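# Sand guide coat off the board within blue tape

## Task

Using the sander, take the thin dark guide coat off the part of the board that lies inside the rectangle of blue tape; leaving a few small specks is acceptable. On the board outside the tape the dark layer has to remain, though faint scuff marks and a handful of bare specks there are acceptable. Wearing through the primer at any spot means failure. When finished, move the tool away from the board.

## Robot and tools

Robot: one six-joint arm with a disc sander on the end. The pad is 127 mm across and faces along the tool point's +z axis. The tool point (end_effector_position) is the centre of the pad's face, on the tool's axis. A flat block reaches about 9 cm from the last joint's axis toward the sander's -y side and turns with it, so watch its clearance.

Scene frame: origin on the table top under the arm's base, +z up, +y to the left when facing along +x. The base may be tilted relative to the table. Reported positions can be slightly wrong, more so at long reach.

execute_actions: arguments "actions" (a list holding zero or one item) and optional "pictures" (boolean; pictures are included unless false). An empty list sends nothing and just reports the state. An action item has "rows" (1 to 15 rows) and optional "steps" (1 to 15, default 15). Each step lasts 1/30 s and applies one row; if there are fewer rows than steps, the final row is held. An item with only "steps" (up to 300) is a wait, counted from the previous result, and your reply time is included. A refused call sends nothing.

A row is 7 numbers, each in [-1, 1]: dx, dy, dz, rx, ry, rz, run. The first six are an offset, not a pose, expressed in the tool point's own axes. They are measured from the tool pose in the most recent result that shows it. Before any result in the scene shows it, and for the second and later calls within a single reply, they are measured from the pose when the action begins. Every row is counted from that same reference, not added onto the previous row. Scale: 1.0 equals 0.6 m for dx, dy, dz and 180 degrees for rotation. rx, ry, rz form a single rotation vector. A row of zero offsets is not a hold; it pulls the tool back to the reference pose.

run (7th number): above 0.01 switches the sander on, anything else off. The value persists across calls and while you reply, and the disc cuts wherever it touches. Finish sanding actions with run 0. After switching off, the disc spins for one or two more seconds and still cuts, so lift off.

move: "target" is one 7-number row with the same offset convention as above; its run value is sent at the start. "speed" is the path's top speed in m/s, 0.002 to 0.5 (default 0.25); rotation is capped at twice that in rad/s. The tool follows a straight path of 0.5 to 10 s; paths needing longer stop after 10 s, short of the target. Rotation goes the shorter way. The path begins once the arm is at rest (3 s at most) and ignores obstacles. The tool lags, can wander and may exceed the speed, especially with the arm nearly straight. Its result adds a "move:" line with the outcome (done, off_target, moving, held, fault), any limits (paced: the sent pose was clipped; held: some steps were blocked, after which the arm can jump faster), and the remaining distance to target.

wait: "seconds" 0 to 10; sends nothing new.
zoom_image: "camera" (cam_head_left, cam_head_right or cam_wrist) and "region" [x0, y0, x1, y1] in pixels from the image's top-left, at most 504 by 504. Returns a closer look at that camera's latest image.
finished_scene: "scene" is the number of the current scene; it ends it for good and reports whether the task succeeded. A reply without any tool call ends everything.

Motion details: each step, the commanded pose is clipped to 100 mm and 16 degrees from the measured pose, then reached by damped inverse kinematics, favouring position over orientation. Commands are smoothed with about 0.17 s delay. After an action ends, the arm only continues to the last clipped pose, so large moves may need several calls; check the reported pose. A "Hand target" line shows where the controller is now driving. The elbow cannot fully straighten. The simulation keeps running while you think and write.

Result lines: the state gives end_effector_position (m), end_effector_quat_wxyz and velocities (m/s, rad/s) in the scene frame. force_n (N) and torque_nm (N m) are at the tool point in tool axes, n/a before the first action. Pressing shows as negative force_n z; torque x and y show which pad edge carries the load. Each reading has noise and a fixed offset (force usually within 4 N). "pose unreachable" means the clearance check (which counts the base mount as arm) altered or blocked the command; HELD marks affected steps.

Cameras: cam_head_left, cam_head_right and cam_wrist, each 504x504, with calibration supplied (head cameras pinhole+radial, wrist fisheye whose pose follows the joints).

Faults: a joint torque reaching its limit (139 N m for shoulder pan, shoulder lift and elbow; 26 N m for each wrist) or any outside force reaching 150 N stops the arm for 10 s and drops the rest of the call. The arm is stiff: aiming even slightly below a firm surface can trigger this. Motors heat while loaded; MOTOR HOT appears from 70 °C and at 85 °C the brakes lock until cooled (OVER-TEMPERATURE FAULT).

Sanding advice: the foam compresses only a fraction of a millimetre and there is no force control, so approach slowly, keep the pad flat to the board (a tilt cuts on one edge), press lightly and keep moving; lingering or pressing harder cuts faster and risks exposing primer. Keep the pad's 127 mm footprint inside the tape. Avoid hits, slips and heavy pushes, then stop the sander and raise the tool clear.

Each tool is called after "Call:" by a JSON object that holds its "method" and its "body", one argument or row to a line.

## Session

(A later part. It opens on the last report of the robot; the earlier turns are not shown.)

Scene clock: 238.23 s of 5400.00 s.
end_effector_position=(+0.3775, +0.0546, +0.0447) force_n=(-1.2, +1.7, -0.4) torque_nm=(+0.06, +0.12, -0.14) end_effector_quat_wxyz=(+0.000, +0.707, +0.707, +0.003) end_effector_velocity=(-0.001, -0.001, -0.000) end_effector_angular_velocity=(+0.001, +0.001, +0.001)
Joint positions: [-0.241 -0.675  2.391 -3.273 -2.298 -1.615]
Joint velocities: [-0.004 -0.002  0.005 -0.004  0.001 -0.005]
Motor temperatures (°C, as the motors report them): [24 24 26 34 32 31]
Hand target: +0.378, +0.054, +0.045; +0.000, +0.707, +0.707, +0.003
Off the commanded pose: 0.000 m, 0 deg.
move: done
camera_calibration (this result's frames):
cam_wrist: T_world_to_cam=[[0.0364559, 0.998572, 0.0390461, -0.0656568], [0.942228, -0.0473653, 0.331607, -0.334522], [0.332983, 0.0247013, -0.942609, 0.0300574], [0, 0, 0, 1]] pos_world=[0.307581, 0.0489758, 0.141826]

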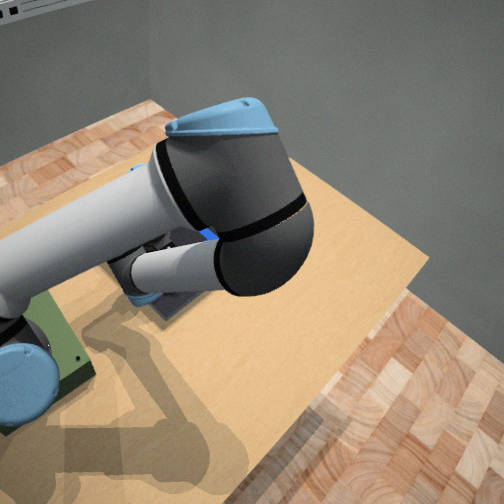

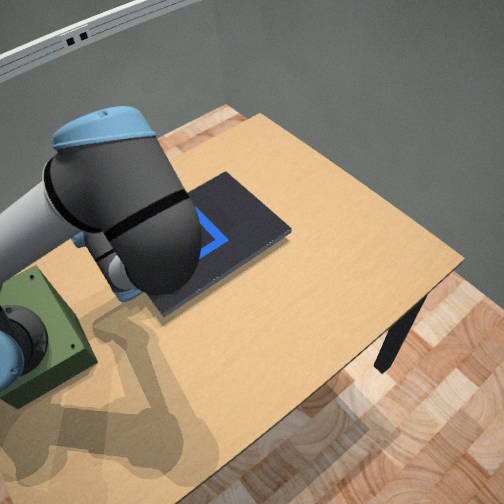

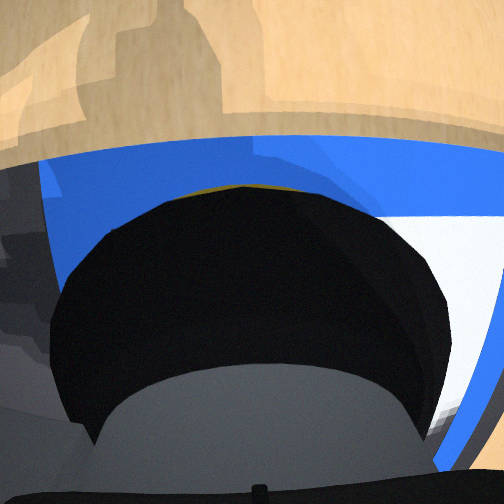

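Call:
{"method": "execute_actions", "body": {
  "actions": []
}}

Call:
{"method": "zoom_image", "body": {
  "camera": "cam_wrist",
  "region": [10, 130, 100, 200]
}}

Call:
{"method": "zoom_image", "body": {
  "camera": "cam_wrist",
  "region": [360, 200, 504, 480]
}}

Scene clock: 242.40 s of 5400.00 s.
end_effector_position=(+0.3775, +0.0544, +0.0447) force_n=(-1.1, -3.5, +1.2) torque_nm=(-0.65, -0.01, -0.16) end_effector_quat_wxyz=(+0.000, +0.707, +0.707, +0.003) end_effector_velocity=(+0.000, -0.000, -0.000) end_effector_angular_velocity=(-0.000, -0.001, -0.001)
Joint positions: [-0.241 -0.675  2.391 -3.273 -2.298 -1.615]
Joint velocities: [ 0.     0.    -0.    -0.001 -0.     0.   ]
Motor temperatures (°C, as the motors report them): [24 24 26 34 32 31]
Hand target: +0.378, +0.054, +0.045; +0.000, +0.707, +0.707, +0.003
Off the commanded pose: 0.000 m, 0 deg.
Steps of this call (steps 1 to 125: nothing new was sent). Readings (end_effector_position | what the end effector reports):
1: (+0.3775, +0.0545, +0.0447) | force_n=(-2.5, -0.2, +0.1) torque_nm=(-0.20, +0.25, -0.12)
2: (+0.3775, +0.0545, +0.0447) | force_n=(-1.7, +0.6, -0.2) torque_nm=(-0.03, +0.27, -0.07)
4: (+0.3775, +0.0544, +0.0447) | force_n=(-2.4, -0.6, +2.4) torque_nm=(-0.34, +0.22, +0.00)
8: (+0.3775, +0.0544, +0.0447) | force_n=(-4.1, +1.8, +0.8) torque_nm=(+0.02, +0.42, +0.01)
125: the state above
camera_calibration (this result's frames):
cam_wrist: T_world_to_cam=[[0.0364273, 0.99857, 0.0391389, -0.0654794], [0.942201, -0.0473713, 0.331683, -0.334533], [0.333063, 0.0247944, -0.942579, 0.0300333], [0, 0, 0, 1]] pos_world=[0.307579, 0.0487938, 0.141831]

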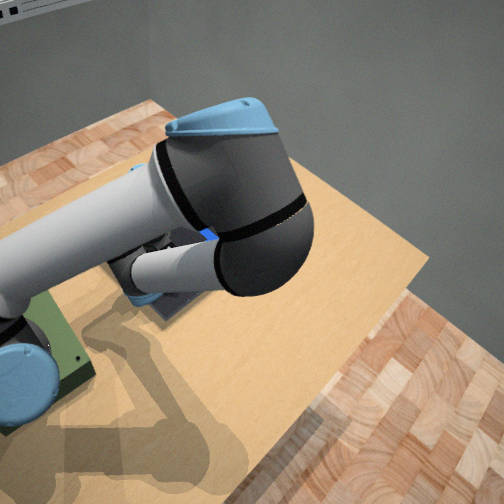

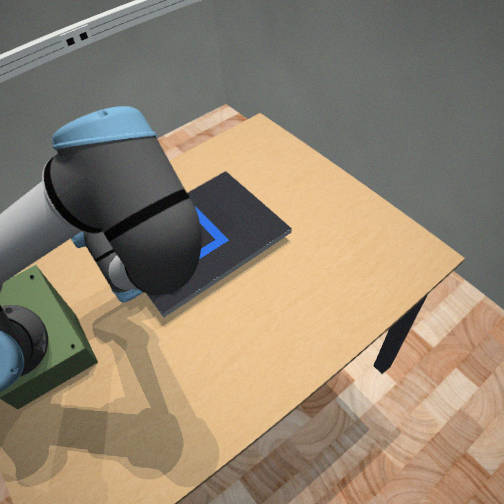

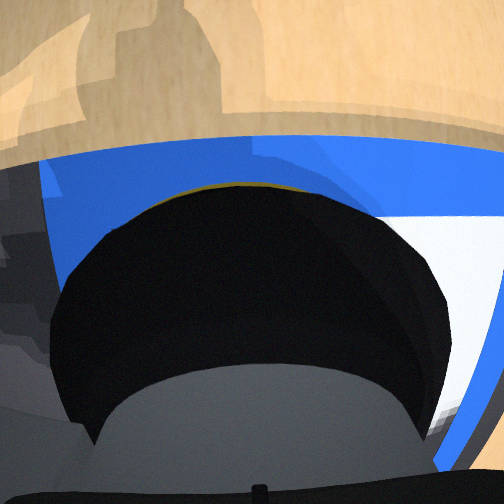

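Region (10, 130, 100, 200) of cam_wrist's 504x504 image, scaled by 5.600, with more detail than that image has.

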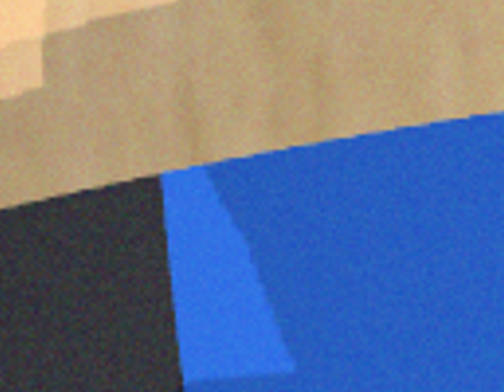

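Region (360, 200, 504, 480) of cam_wrist's 504x504 image, scaled by 1.800, with more detail than that image has; it fills the left 259 columns of this view, and the rest is white.

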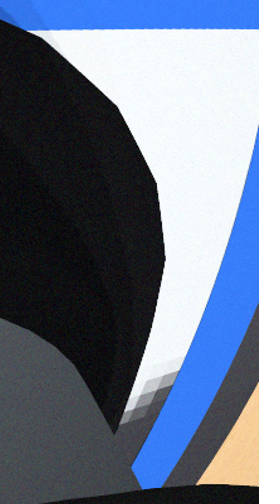

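Call:
{"method": "execute_actions", "body": {
  "actions": [
    {"rows": [[-0.0003,0,0.0006,0,0,0,1],[-0.0006,0,0.0012,0,0,0,1],[-0.0009,0,0.0017,-0.0001,0,0,1],[-0.0012,0,0.0021,-0.0001,0,0,1],[-0.0012,0,0.0024,-0.0001,0,0,1],[-0.0012,0,0.00264,-0.0001,0,0,1]], "steps": 15}
  ],
  "pictures": false
}}

Call:
{"method": "execute_actions", "body": {
  "actions": [
    {"steps": 48}
  ],
  "pictures": false
}}

Call:
{"method": "execute_actions", "body": {
  "actions": [
    {"steps": 47}
  ],
  "pictures": false
}}

Call:
{"method": "move", "body": {
  "target": [-0.001, 0.167, -0.0025, 0, 0, 0, 0],
  "speed": 0.2
}}

Scene clock: 256.33 s of 5400.00 s.
end_effector_position=(+0.3776, +0.0537, +0.0432) force_n=(-5.4, -0.1, -33.5) torque_nm=(-0.26, +0.47, -0.09) end_effector_quat_wxyz=(+0.000, +0.707, +0.707, +0.003) end_effector_velocity=(-0.001, -0.000, -0.001) end_effector_angular_velocity=(-0.000, +0.001, +0.000)
Joint positions: [-0.246 -0.672  2.391 -3.282 -2.298 -1.621]
Joint velocities: [-0.001  0.002  0.001 -0.003 -0.    -0.001]
Motor temperatures (°C, as the motors report them): [24 24 26 34 32 31]
Hand target: +0.378, +0.054, +0.043; +0.000, +0.707, +0.707, +0.003
Off the commanded pose: 0.000 m, 0 deg.
Steps of this call (steps 1 to 403: nothing new was sent; steps 404 to 418: all 15 steps of this action). Readings (end_effector_position | what the end effector reports):
404: (+0.3775, +0.0544, +0.0447) | force_n=(-1.3, -1.5, -0.5) torque_nm=(-0.31, -0.07, -0.47)
405: (+0.3776, +0.0543, +0.0446) | force_n=(-3.3, +1.1, +0.4) torque_nm=(+0.07, +0.36, -0.48)
407: (+0.3777, +0.0541, +0.0444) | force_n=(-2.1, +0.0, +0.5) torque_nm=(-0.18, -0.01, -0.23)
411: (+0.3777, +0.0537, +0.0436) | force_n=(-1.8, +0.9, -22.7) torque_nm=(+0.19, -0.33, -0.07)
418: the state above

Scene clock: 257.93 s of 5400.00 s.
end_effector_position=(+0.3775, +0.0537, +0.0431) force_n=(-4.2, -1.9, -44.2) torque_nm=(+0.42, +0.26, -0.10) end_effector_quat_wxyz=(+0.000, +0.707, +0.707, +0.003) end_effector_velocity=(-0.000, +0.000, -0.000) end_effector_angular_velocity=(-0.000, -0.000, +0.000)
Joint positions: [-0.246 -0.671  2.391 -3.282 -2.298 -1.621]
Joint velocities: [ 0.     0.001 -0.    -0.001 -0.    -0.   ]
Motor temperatures (°C, as the motors report them): [24 24 26 34 32 31]
Hand target: +0.378, +0.054, +0.043; +0.000, +0.707, +0.707, +0.003
Off the commanded pose: 0.000 m, 0 deg.
Steps of this call (steps 1 to 48: nothing new was sent). Readings (end_effector_position | what the end effector reports):
1: (+0.3776, +0.0537, +0.0432) | force_n=(-2.1, -1.5, -43.5) torque_nm=(+0.49, -0.11, -0.08)
2: (+0.3776, +0.0537, +0.0431) | force_n=(+2.7, +3.8, -35.5) torque_nm=(-0.30, -0.86, -0.16)
4: (+0.3776, +0.0537, +0.0431) | force_n=(-2.2, +0.0, -42.0) torque_nm=(+0.44, +0.01, -0.16)
8: (+0.3776, +0.0537, +0.0431) | force_n=(-1.6, +2.7, -38.0) torque_nm=(-0.39, -0.31, -0.10)
48: the state above

Scene clock: 259.50 s of 5400.00 s.
end_effector_position=(+0.3775, +0.0537, +0.0431) force_n=(+0.2, +0.6, -41.1) torque_nm=(+0.39, -0.47, -0.14) end_effector_quat_wxyz=(+0.000, +0.707, +0.707, +0.003) end_effector_velocity=(-0.001, +0.000, -0.000) end_effector_angular_velocity=(+0.000, +0.002, +0.001)
Joint positions: [-0.246 -0.671  2.391 -3.282 -2.298 -1.621]
Joint velocities: [-0.    -0.     0.001  0.001  0.     0.   ]
Motor temperatures (°C, as the motors report them): [24 24 26 34 32 31]
Hand target: +0.378, +0.054, +0.043; +0.000, +0.707, +0.707, +0.003
Off the commanded pose: 0.000 m, 0 deg.
Steps of this call (steps 1 to 47: nothing new was sent). Readings (end_effector_position | what the end effector reports):
1: (+0.3775, +0.0537, +0.0431) | force_n=(+4.5, +3.9, -38.9) torque_nm=(+0.03, -1.10, -0.14)
2: (+0.3775, +0.0537, +0.0431) | force_n=(-4.0, -1.3, -39.3) torque_nm=(-0.43, +0.30, -0.06)
4: (+0.3775, +0.0537, +0.0431) | force_n=(+0.1, +6.2, -37.7) torque_nm=(-0.24, -0.40, -0.11)
8: (+0.3775, +0.0537, +0.0431) | force_n=(-3.8, -0.3, -43.3) torque_nm=(+0.66, +0.08, -0.17)
47: the state above

Scene clock: 260.77 s of 5400.00 s.
end_effector_position=(+0.4775, +0.0530, +0.0451) force_n=(-3.5, +0.8, -1.5) torque_nm=(-0.03, +0.36, -0.07) end_effector_quat_wxyz=(+0.000, +0.707, +0.707, +0.003) end_effector_velocity=(+0.002, +0.000, -0.001) end_effector_angular_velocity=(-0.001, +0.002, +0.000)
Joint positions: [-0.237 -0.672  2.133 -3.015 -2.298 -1.61 ]
Joint velocities: [ 0.     0.002 -0.006  0.007 -0.001  0.002]
Motor temperatures (°C, as the motors report them): [24 24 26 34 32 31]
Hand target: +0.478, +0.053, +0.045; +0.000, +0.707, +0.707, +0.003
Off the commanded pose: 0.000 m, 0 deg.
move: done
camera_calibration (this result's frames):
cam_wrist: T_world_to_cam=[[0.0363761, 0.998569, 0.0391981, -0.0676957], [0.942058, -0.0473535, 0.332091, -0.428889], [0.333472, 0.0248467, -0.942433, -0.00304716], [0, 0, 0, 1]] pos_world=[0.407517, 0.0473652, 0.142212]

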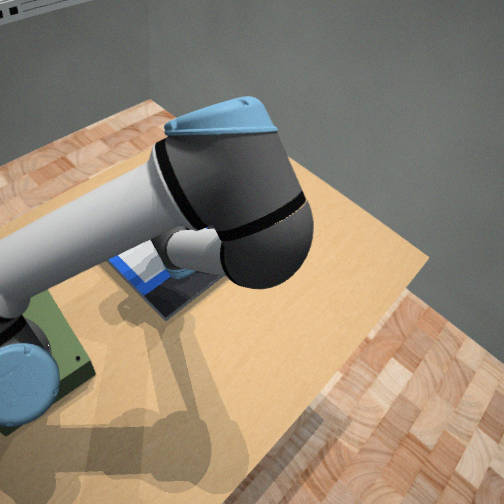

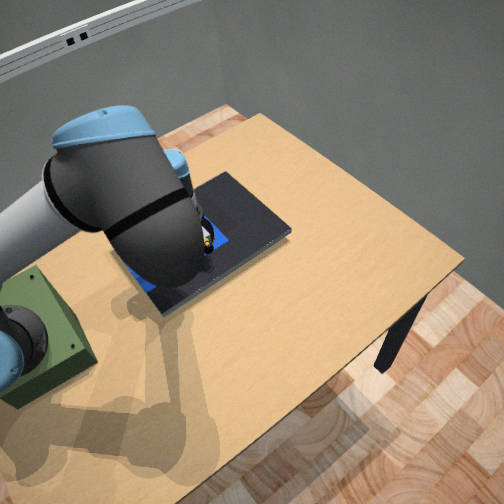

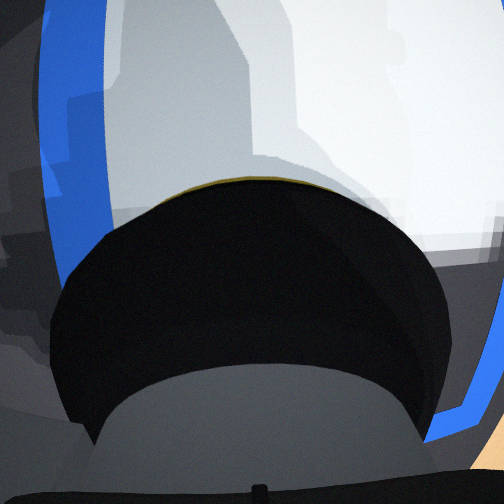

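Call:
{"method": "execute_actions", "body": {
  "actions": []
}}

Call:
{"method": "zoom_image", "body": {
  "camera": "cam_wrist",
  "region": [20, 130, 160, 240]
}}

Call:
{"method": "zoom_image", "body": {
  "camera": "cam_wrist",
  "region": [340, 170, 504, 300]
}}

Call:
{"method": "zoom_image", "body": {
  "camera": "cam_head_left",
  "region": [90, 220, 210, 320]
}}

Scene clock: 265.40 s of 5400.00 s.
end_effector_position=(+0.4777, +0.0530, +0.0451) force_n=(-3.8, +1.5, -1.3) torque_nm=(-0.09, +0.39, -0.11) end_effector_quat_wxyz=(+0.000, +0.707, +0.707, +0.003) end_effector_velocity=(+0.000, -0.000, +0.000) end_effector_angular_velocity=(-0.000, -0.001, -0.001)
Joint positions: [-0.237 -0.672  2.132 -3.015 -2.298 -1.609]
Joint velocities: [ 0.    -0.001  0.    -0.001  0.     0.001]
Motor temperatures (°C, as the motors report them): [24 24 26 34 32 31]
Hand target: +0.478, +0.053, +0.045; +0.000, +0.707, +0.707, +0.003
Off the commanded pose: 0.000 m, 0 deg.
Steps of this call (steps 1 to 139: nothing new was sent). Readings (end_effector_position | what the end effector reports):
1: (+0.4776, +0.0530, +0.0451) | force_n=(-1.8, -0.1, +0.7) torque_nm=(-0.29, +0.07, -0.07)
2: (+0.4776, +0.0530, +0.0451) | force_n=(-0.5, +2.3, -1.1) torque_nm=(+0.01, -0.04, -0.11)
4: (+0.4777, +0.0530, +0.0451) | force_n=(-1.9, +0.3, +0.2) torque_nm=(-0.21, +0.22, -0.03)
8: (+0.4777, +0.0530, +0.0451) | force_n=(-0.2, -1.4, -1.2) torque_nm=(-0.39, -0.18, -0.01)
139: the state above
camera_calibration (this result's frames):
cam_wrist: T_world_to_cam=[[0.0364072, 0.998569, 0.0391681, -0.0677385], [0.942097, -0.0473698, 0.331977, -0.429091], [0.333358, 0.0248138, -0.942474, -0.00308672], [0, 0, 0, 1]] pos_world=[0.407741, 0.0473922, 0.142193]

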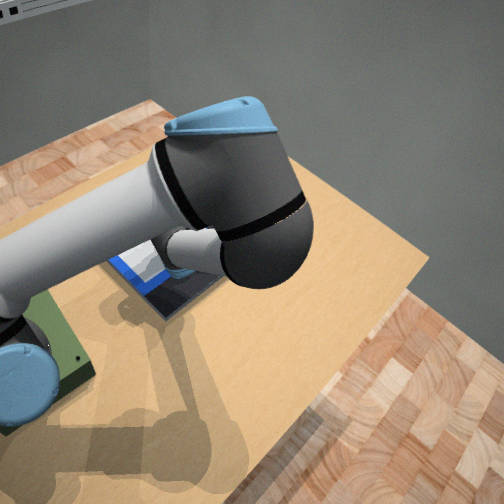

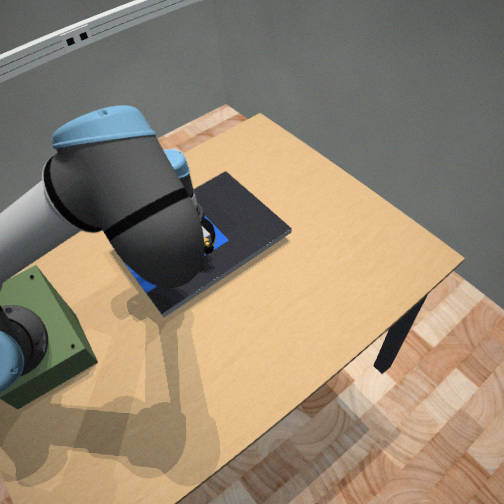

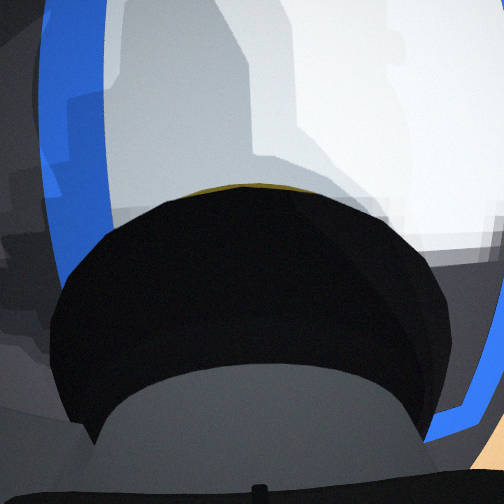

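Region (20, 130, 160, 240) of cam_wrist's 504x504 image, scaled by 3.600, with more detail than that image has; it fills the top 396 rows of this view, and the rest is white.

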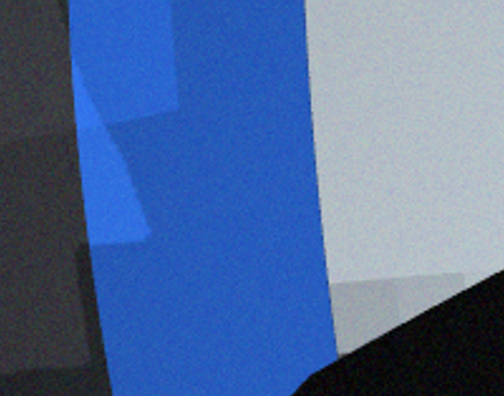

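Region (340, 170, 504, 300) of cam_wrist's 504x504 image, scaled by 3.073, with more detail than that image has; it fills the top 400 rows of this view, and the rest is white.

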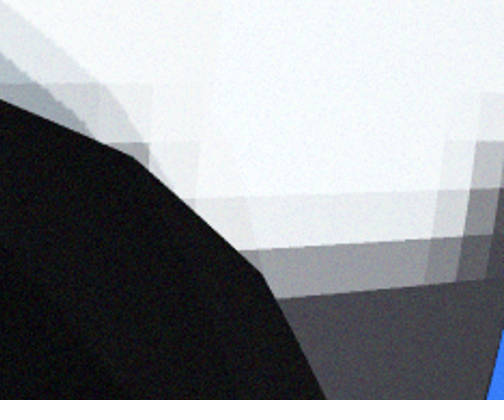

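Region (90, 220, 210, 320) of cam_head_left's 504x504 image, scaled by 4.200, with more detail than that image has.

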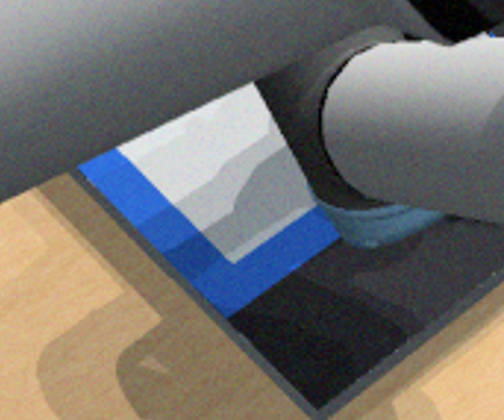

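Call:
{"method": "execute_actions", "body": {
  "actions": [
    {"rows": [[0,0,0.0006,0.0001,0,0,1],[0,0,0.0012,0.0002,0,0,1],[0,0,0.0018,0.0003,0,0,1],[0,0,0.0022,0.00033,0,0,1],[0,0,0.0026,0.00033,0,0,1],[0,0,0.00278,0.00033,0,0,1]], "steps": 15}
  ],
  "pictures": false
}}

Call:
{"method": "execute_actions", "body": {
  "actions": [
    {"steps": 50}
  ],
  "pictures": false
}}

Call:
{"method": "execute_actions", "body": {
  "actions": [
    {"steps": 50}
  ],
  "pictures": false
}}

Call:
{"method": "move", "body": {
  "target": [0.1143, 0.0007, -0.0024, 0, -0.0020, 0, 0],
  "speed": 0.16
}}

Scene clock: 286.33 s of 5400.00 s.
end_effector_position=(+0.4778, +0.0530, +0.0435) force_n=(-1.0, +0.1, -41.1) torque_nm=(+0.23, -0.37, -0.13) end_effector_quat_wxyz=(+0.000, +0.707, +0.707, +0.003) end_effector_velocity=(+0.000, -0.000, -0.000) end_effector_angular_velocity=(-0.000, +0.000, +0.000)
Joint positions: [-0.239 -0.668  2.131 -3.018 -2.298 -1.612]
Joint velocities: [-0.001  0.001 -0.001 -0.    -0.    -0.001]
Motor temperatures (°C, as the motors report them): [25 24 26 34 32 31]
Hand target: +0.478, +0.053, +0.043; -0.000, +0.707, +0.707, +0.003
Off the commanded pose: 0.000 m, 0 deg.
Steps of this call (steps 1 to 613: nothing new was sent; steps 614 to 628: all 15 steps of this action). Readings (end_effector_position | what the end effector reports):
614: (+0.4777, +0.0530, +0.0450) | force_n=(-1.7, +0.8, -0.8) torque_nm=(-0.12, -0.03, -0.56)
615: (+0.4777, +0.0531, +0.0450) | force_n=(-3.0, +1.2, -1.6) torque_nm=(-0.01, +0.18, -0.32)
617: (+0.4777, +0.0531, +0.0447) | force_n=(-0.2, +0.2, +1.5) torque_nm=(-0.06, -0.16, -0.32)
621: (+0.4778, +0.0530, +0.0439) | force_n=(+2.6, +3.3, -22.1) torque_nm=(+0.08, -0.76, -0.05)
628: the state above

Scene clock: 288.00 s of 5400.00 s.
end_effector_position=(+0.4778, +0.0530, +0.0434) force_n=(-4.6, -5.7, -46.0) torque_nm=(-0.26, +0.36, -0.13) end_effector_quat_wxyz=(-0.000, +0.707, +0.707, +0.003) end_effector_velocity=(-0.000, +0.000, -0.000) end_effector_angular_velocity=(+0.000, +0.001, +0.000)
Joint positions: [-0.239 -0.668  2.131 -3.018 -2.298 -1.612]
Joint velocities: [0.    0.001 0.    0.    0.    0.   ]
Motor temperatures (°C, as the motors report them): [25 24 26 34 32 31]
Hand target: +0.478, +0.053, +0.043; -0.000, +0.707, +0.707, +0.003
Off the commanded pose: 0.000 m, 0 deg.
Steps of this call (steps 1 to 50: nothing new was sent). Readings (end_effector_position | what the end effector reports):
1: (+0.4778, +0.0530, +0.0435) | force_n=(-0.5, +3.2, -34.7) torque_nm=(-0.54, -0.40, -0.21)
2: (+0.4778, +0.0530, +0.0435) | force_n=(-5.1, -4.5, -41.8) torque_nm=(-0.38, +0.50, -0.03)
4: (+0.4778, +0.0530, +0.0434) | force_n=(-4.7, -0.3, -35.7) torque_nm=(-0.82, +0.41, -0.13)
8: (+0.4778, +0.0530, +0.0434) | force_n=(-3.8, +1.6, -44.7) torque_nm=(+0.48, -0.13, -0.18)
50: the state above

Scene clock: 289.67 s of 5400.00 s.
end_effector_position=(+0.4778, +0.0530, +0.0434) force_n=(-2.1, -1.8, -47.6) torque_nm=(+0.23, -0.14, -0.09) end_effector_quat_wxyz=(-0.000, +0.707, +0.707, +0.003) end_effector_velocity=(+0.000, +0.000, -0.000) end_effector_angular_velocity=(-0.000, +0.000, -0.000)
Joint positions: [-0.239 -0.668  2.131 -3.018 -2.298 -1.612]
Joint velocities: [ 0.     0.    -0.001  0.001 -0.     0.001]
Motor temperatures (°C, as the motors report them): [25 24 26 34 32 31]
Hand target: +0.478, +0.053, +0.043; -0.000, +0.707, +0.707, +0.003
Off the commanded pose: 0.000 m, 0 deg.
Steps of this call (steps 1 to 50: nothing new was sent). Readings (end_effector_position | what the end effector reports):
1: (+0.4778, +0.0530, +0.0434) | force_n=(+1.7, +3.0, -39.6) torque_nm=(-0.17, -0.88, -0.18)
2: (+0.4778, +0.0530, +0.0434) | force_n=(-6.0, -1.9, -40.6) torque_nm=(-0.58, +0.64, -0.03)
4: (+0.4778, +0.0530, +0.0434) | force_n=(+1.2, +6.0, -39.5) torque_nm=(-0.26, -0.60, -0.19)
8: (+0.4778, +0.0530, +0.0434) | force_n=(-0.4, +2.3, -46.7) torque_nm=(+0.62, -0.39, +0.02)
50: the state above

Scene clock: 290.83 s of 5400.00 s.
end_effector_position=(+0.4781, +0.1215, +0.0452) force_n=(-3.9, +0.9, -0.5) torque_nm=(+0.01, +0.42, -0.06) end_effector_quat_wxyz=(+0.002, +0.707, +0.707, +0.001) end_effector_velocity=(+0.001, +0.002, -0.000) end_effector_angular_velocity=(-0.000, +0.000, +0.000)
Joint positions: [-0.129 -0.568  2.055 -2.944 -2.297 -1.464]
Joint velocities: [ 0.003  0.003 -0.006  0.005 -0.     0.004]
Motor temperatures (°C, as the motors report them): [25 24 26 34 32 31]
Hand target: +0.478, +0.122, +0.045; +0.002, +0.707, +0.707, +0.001
Off the commanded pose: 0.000 m, 0 deg.
move: done
camera_calibration (this result's frames):
cam_wrist: T_world_to_cam=[[0.036423, 0.998786, 0.0331579, -0.135963], [0.942408, -0.045368, 0.331373, -0.426631], [0.332475, 0.0191787, -0.942917, -0.00369286], [0, 0, 0, 1]] pos_world=[0.40824, 0.116514, 0.1424]

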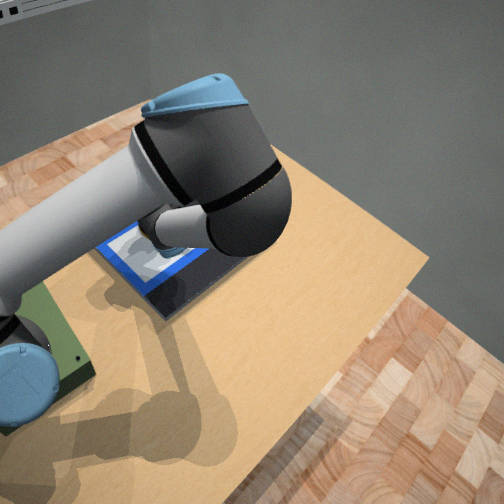

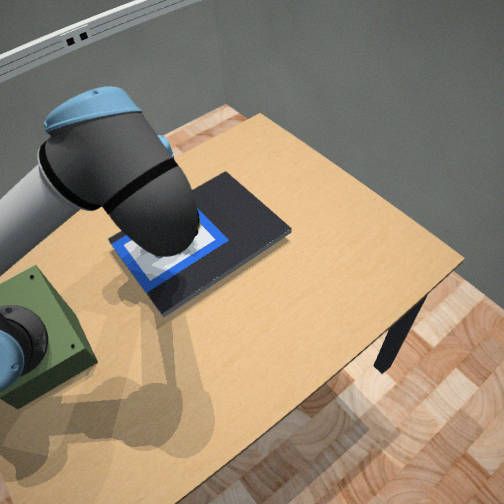

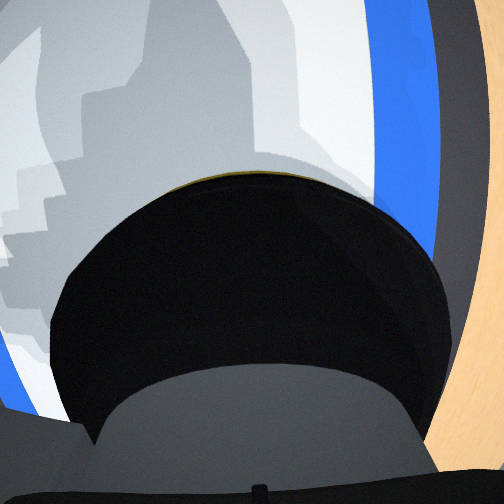

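Call:
{"method": "execute_actions", "body": {
  "actions": []
}}

Call:
{"method": "zoom_image", "body": {
  "camera": "cam_wrist",
  "region": [330, 120, 470, 230]
}}

Call:
{"method": "zoom_image", "body": {
  "camera": "cam_head_left",
  "region": [85, 210, 225, 310]
}}

Call:
{"method": "zoom_image", "body": {
  "camera": "cam_head_right",
  "region": [100, 200, 240, 300]
}}

Scene clock: 293.50 s of 5400.00 s.
end_effector_position=(+0.4782, +0.1217, +0.0452) force_n=(-2.5, -0.4, -2.2) torque_nm=(-0.18, +0.30, +0.00) end_effector_quat_wxyz=(+0.002, +0.707, +0.707, +0.001) end_effector_velocity=(-0.001, +0.000, -0.000) end_effector_angular_velocity=(-0.000, +0.001, +0.001)
Joint positions: [-0.128 -0.568  2.055 -2.944 -2.297 -1.464]
Joint velocities: [-0.     0.001  0.002 -0.001 -0.    -0.001]
Motor temperatures (°C, as the motors report them): [25 24 26 34 32 31]
Hand target: +0.478, +0.122, +0.045; +0.002, +0.707, +0.707, +0.001
Off the commanded pose: 0.000 m, 0 deg.
Steps of this call (steps 1 to 80: nothing new was sent). Readings (end_effector_position | what the end effector reports):
1: (+0.4781, +0.1216, +0.0452) | force_n=(-2.2, +0.1, -0.7) torque_nm=(-0.08, +0.19, -0.07)
2: (+0.4782, +0.1216, +0.0452) | force_n=(-0.7, +1.8, -0.7) torque_nm=(+0.15, +0.01, -0.15)
4: (+0.4782, +0.1217, +0.0452) | force_n=(-1.2, -1.7, +1.4) torque_nm=(-0.36, +0.01, -0.05)
8: (+0.4782, +0.1217, +0.0452) | force_n=(-2.7, -1.4, +1.9) torque_nm=(-0.46, +0.33, -0.06)
80: the state above
camera_calibration (this result's frames):
cam_wrist: T_world_to_cam=[[0.0364443, 0.998787, 0.0331209, -0.136136], [0.942424, -0.0453749, 0.331327, -0.426653], [0.332428, 0.019139, -0.942935, -0.00367255], [0, 0, 0, 1]] pos_world=[0.40827, 0.116682, 0.142407]

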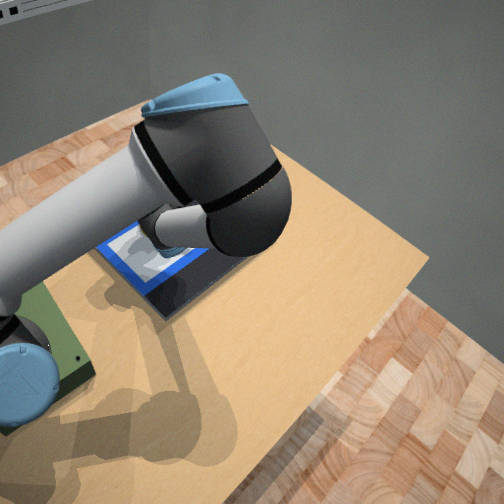

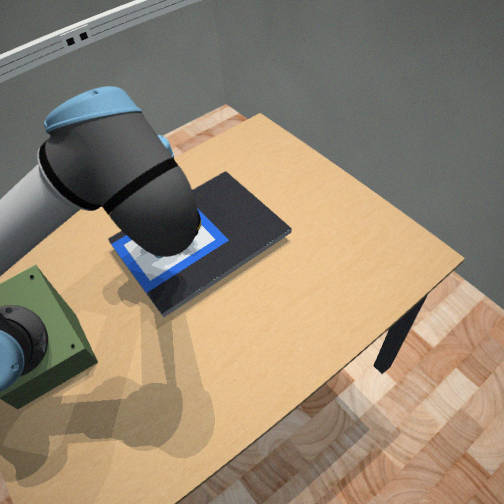

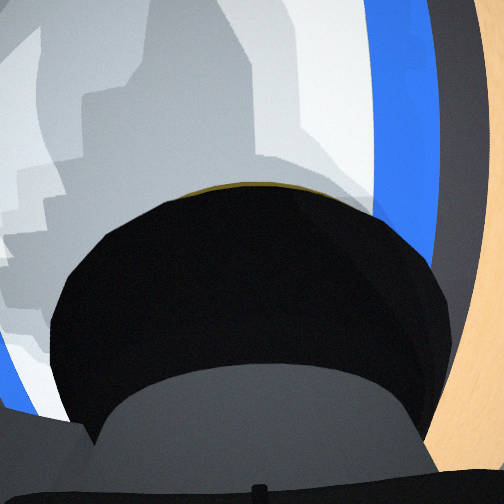

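Region (330, 120, 470, 230) of cam_wrist's 504x504 image, scaled by 3.600, with more detail than that image has; it fills the top 396 rows of this view, and the rest is white.

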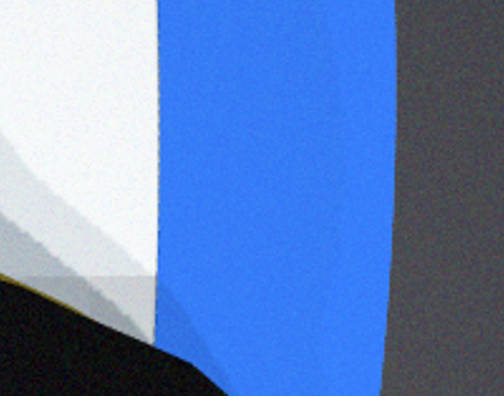

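Region (85, 210, 225, 310) of cam_head_left's 504x504 image, scaled by 3.600, with more detail than that image has; it fills the top 360 rows of this view, and the rest is white.

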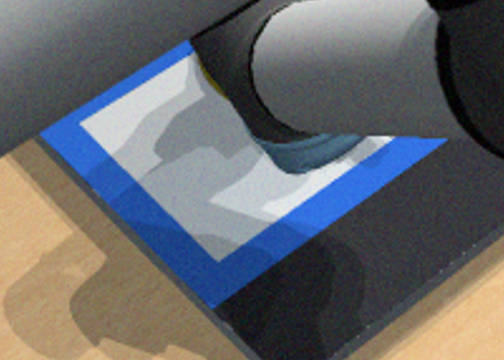

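Region (100, 200, 240, 300) of cam_head_right's 504x504 image, scaled by 3.600, with more detail than that image has; it fills the top 360 rows of this view, and the rest is white.

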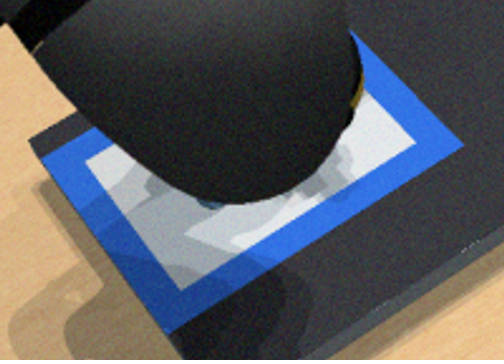

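Call:
{"method": "execute_actions", "body": {
  "actions": [
    {"rows": [[0,0,0.0006,0,0,0,1],[0,0,0.0012,0,0,0,1],[0,0,0.0018,0,0,0,1],[0,0,0.0023,0,0,0,1],[0,0,0.0027,0,0,0,1],[0,0,0.00286,0,0,0,1]], "steps": 15}
  ],
  "pictures": false
}}

Call:
{"method": "execute_actions", "body": {
  "actions": [
    {"steps": 52}
  ],
  "pictures": false
}}

Call:
{"method": "execute_actions", "body": {
  "actions": [
    {"steps": 52}
  ],
  "pictures": false
}}

Call:
{"method": "move", "body": {
  "target": [-0.057, 0.1697, -0.5275, 0, 0.0010, 0, 0],
  "speed": 0.3
}}

Scene clock: 306.73 s of 5400.00 s.
end_effector_position=(+0.4783, +0.1217, +0.0436) force_n=(-0.1, +1.9, -38.9) torque_nm=(+0.32, -0.20, -0.13) end_effector_quat_wxyz=(+0.002, +0.707, +0.707, +0.001) end_effector_velocity=(+0.000, -0.000, -0.000) end_effector_angular_velocity=(-0.000, +0.000, +0.000)
Joint positions: [-0.131 -0.564  2.055 -2.949 -2.297 -1.467]
Joint velocities: [-0.001  0.001 -0.    -0.001 -0.    -0.001]
Motor temperatures (°C, as the motors report them): [25 24 26 34 32 31]
Hand target: +0.478, +0.122, +0.043; +0.002, +0.707, +0.707, +0.001
Off the commanded pose: 0.000 m, 0 deg.
Steps of this call (steps 1 to 382: nothing new was sent; steps 383 to 397: all 15 steps of this action). Readings (end_effector_position | what the end effector reports):
383: (+0.4782, +0.1217, +0.0452) | force_n=(-2.2, +0.6, -2.4) torque_nm=(-0.19, +0.25, -0.58)
384: (+0.4781, +0.1218, +0.0451) | force_n=(-1.1, -0.5, -2.0) torque_nm=(-0.20, +0.04, -0.39)
386: (+0.4781, +0.1218, +0.0448) | force_n=(-1.4, -2.4, +0.6) torque_nm=(-0.37, +0.10, -0.32)
390: (+0.4782, +0.1217, +0.0440) | force_n=(-3.3, +1.1, -21.1) torque_nm=(-0.47, +0.40, -0.04)
397: the state above

Scene clock: 308.47 s of 5400.00 s.
end_effector_position=(+0.4782, +0.1217, +0.0435) force_n=(-7.4, -4.1, -42.7) torque_nm=(-0.35, +1.02, -0.36) end_effector_quat_wxyz=(+0.002, +0.707, +0.707, +0.001) end_effector_velocity=(+0.000, +0.000, -0.000) end_effector_angular_velocity=(-0.000, +0.000, +0.000)
Joint positions: [-0.131 -0.564  2.055 -2.949 -2.297 -1.467]
Joint velocities: [ 0.     0.001 -0.001  0.    -0.     0.   ]
Motor temperatures (°C, as the motors report them): [25 24 26 34 32 31]
Hand target: +0.478, +0.122, +0.043; +0.002, +0.707, +0.707, +0.001
Off the commanded pose: 0.000 m, 0 deg.
Steps of this call (steps 1 to 52: nothing new was sent). Readings (end_effector_position | what the end effector reports):
1: (+0.4783, +0.1217, +0.0435) | force_n=(-1.3, +3.3, -33.1) torque_nm=(-0.51, +0.33, -0.22)
2: (+0.4783, +0.1217, +0.0435) | force_n=(-8.1, -5.0, -43.9) torque_nm=(-0.06, +1.15, -0.22)
4: (+0.4782, +0.1217, +0.0435) | force_n=(-2.0, -0.1, -36.6) torque_nm=(-0.59, +0.33, -0.13)
8: (+0.4782, +0.1217, +0.0435) | force_n=(-1.4, -0.6, -45.9) torque_nm=(+0.26, -0.03, -0.11)
52: the state above

Scene clock: 310.20 s of 5400.00 s.
end_effector_position=(+0.4782, +0.1217, +0.0434) force_n=(-7.4, -5.7, -46.5) torque_nm=(-0.07, +0.77, -0.12) end_effector_quat_wxyz=(+0.002, +0.707, +0.707, +0.001) end_effector_velocity=(-0.001, +0.000, -0.000) end_effector_angular_velocity=(-0.000, +0.001, +0.001)
Joint positions: [-0.131 -0.564  2.055 -2.949 -2.297 -1.467]
Joint velocities: [ 0.     0.001  0.001 -0.     0.     0.   ]
Motor temperatures (°C, as the motors report them): [25 24 26 34 32 31]
Hand target: +0.478, +0.122, +0.043; +0.002, +0.707, +0.707, +0.001
Off the commanded pose: 0.000 m, 0 deg.
Steps of this call (steps 1 to 52: nothing new was sent). Readings (end_effector_position | what the end effector reports):
1: (+0.4782, +0.1217, +0.0435) | force_n=(+3.0, +4.1, -44.5) torque_nm=(+0.66, -0.53, -0.06)
2: (+0.4782, +0.1217, +0.0435) | force_n=(-2.3, +1.6, -37.4) torque_nm=(-0.50, +0.56, -0.02)
4: (+0.4782, +0.1217, +0.0435) | force_n=(+4.6, +5.2, -38.0) torque_nm=(-0.31, -0.56, -0.14)
8: (+0.4782, +0.1217, +0.0435) | force_n=(-7.2, -1.8, -45.1) torque_nm=(+0.52, +0.81, -0.17)
52: the state above

Scene clock: 312.17 s of 5400.00 s.
end_effector_position=(+0.5788, +0.0880, +0.3605) force_n=(-2.5, -0.6, +0.9) torque_nm=(-0.40, +0.15, +0.10) end_effector_quat_wxyz=(+0.001, +0.707, +0.707, +0.002) end_effector_velocity=(+0.001, +0.001, +0.001) end_effector_angular_velocity=(-0.001, +0.003, -0.000)
Joint positions: [ 0.14  -0.911  1.519 -1.846 -2.233 -1.124]
Joint velocities: [ 0.001  0.003 -0.008  0.009  0.001  0.003]
Motor temperatures (°C, as the motors report them): [25 24 26 34 32 31]
Hand target: +0.579, +0.088, +0.361; +0.001, +0.707, +0.707, +0.002
Off the commanded pose: 0.000 m, 0 deg.
move: done
camera_calibration (this result's frames):
cam_wrist: T_world_to_cam=[[0.0362673, 0.998655, 0.0370535, -0.117911], [0.94233, -0.0465192, 0.331436, -0.627438], [0.332714, 0.0228964, -0.94275, 0.260314], [0, 0, 0, 1]] pos_world=[0.50892, 0.0826046, 0.457735]

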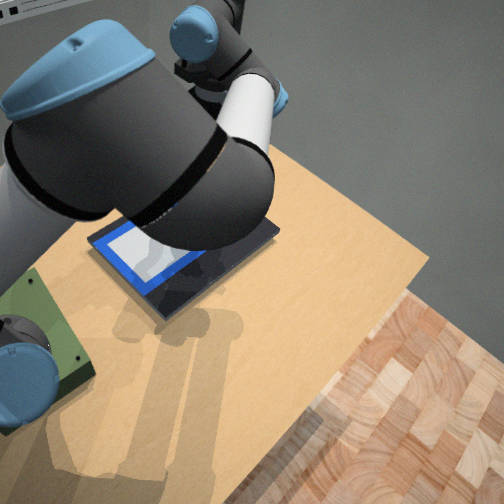

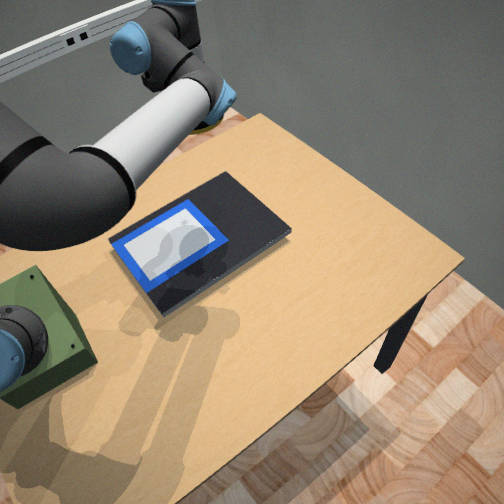

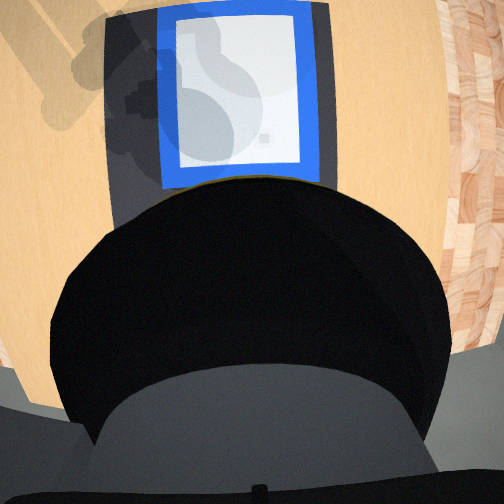

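Call:
{"method": "zoom_image", "body": {
  "camera": "cam_wrist",
  "region": [150, 0, 345, 195]
}}

Call:
{"method": "zoom_image", "body": {
  "camera": "cam_wrist",
  "region": [225, 95, 315, 175]
}}

Call:
{"method": "zoom_image", "body": {
  "camera": "cam_head_right",
  "region": [100, 185, 240, 300]
}}

Region (150, 0, 345, 195) of cam_wrist's 504x504 image, scaled by 2.585, with more detail than that image has.

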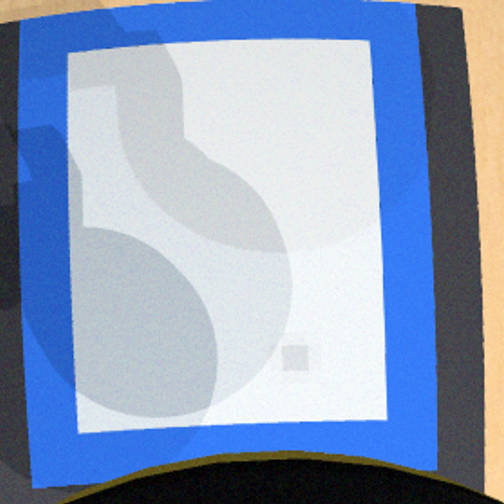

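Region (225, 95, 315, 175) of cam_wrist's 504x504 image, scaled by 5.600, with more detail than that image has.

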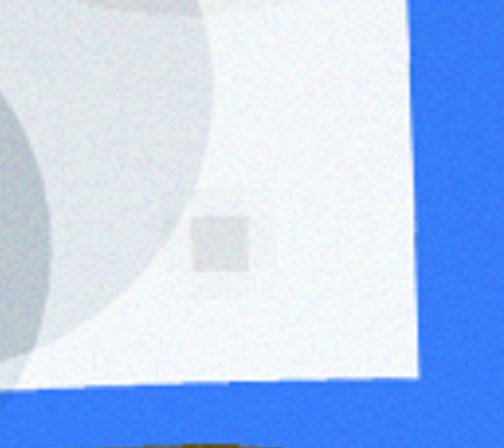

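Region (100, 185, 240, 300) of cam_head_right's 504x504 image, scaled by 3.600, with more detail than that image has; it fills the top 414 rows of this view, and the rest is white.

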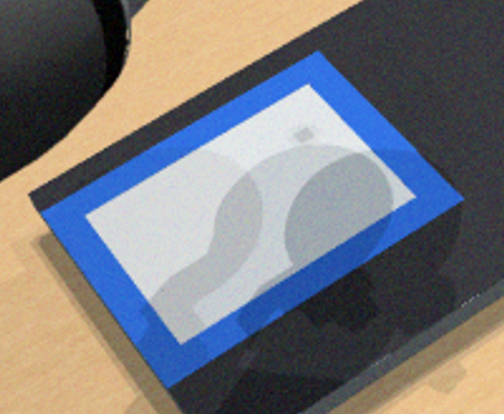

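Call:
{"method": "zoom_image", "body": {
  "camera": "cam_wrist",
  "region": [165, 60, 255, 175]
}}

Call:
{"method": "zoom_image", "body": {
  "camera": "cam_wrist",
  "region": [165, 5, 310, 105]
}}

Region (165, 60, 255, 175) of cam_wrist's 504x504 image, scaled by 4.383, with more detail than that image has; it fills the left 394 columns of this view, and the rest is white.

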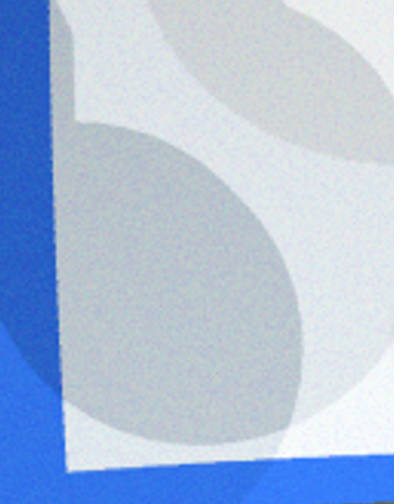

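Region (165, 5, 310, 105) of cam_wrist's 504x504 image, scaled by 3.476, with more detail than that image has; it fills the top 348 rows of this view, and the rest is white.

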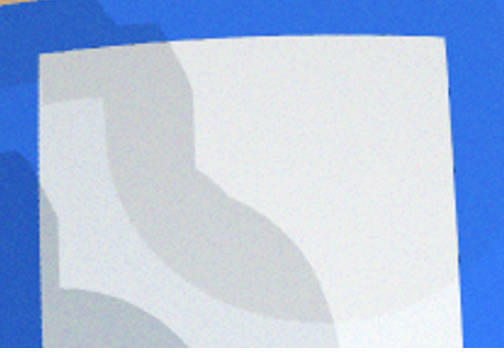

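Call:
{"method": "finished_scene", "body": {
  "scene": 2
}}

The scene is finished: the task was done.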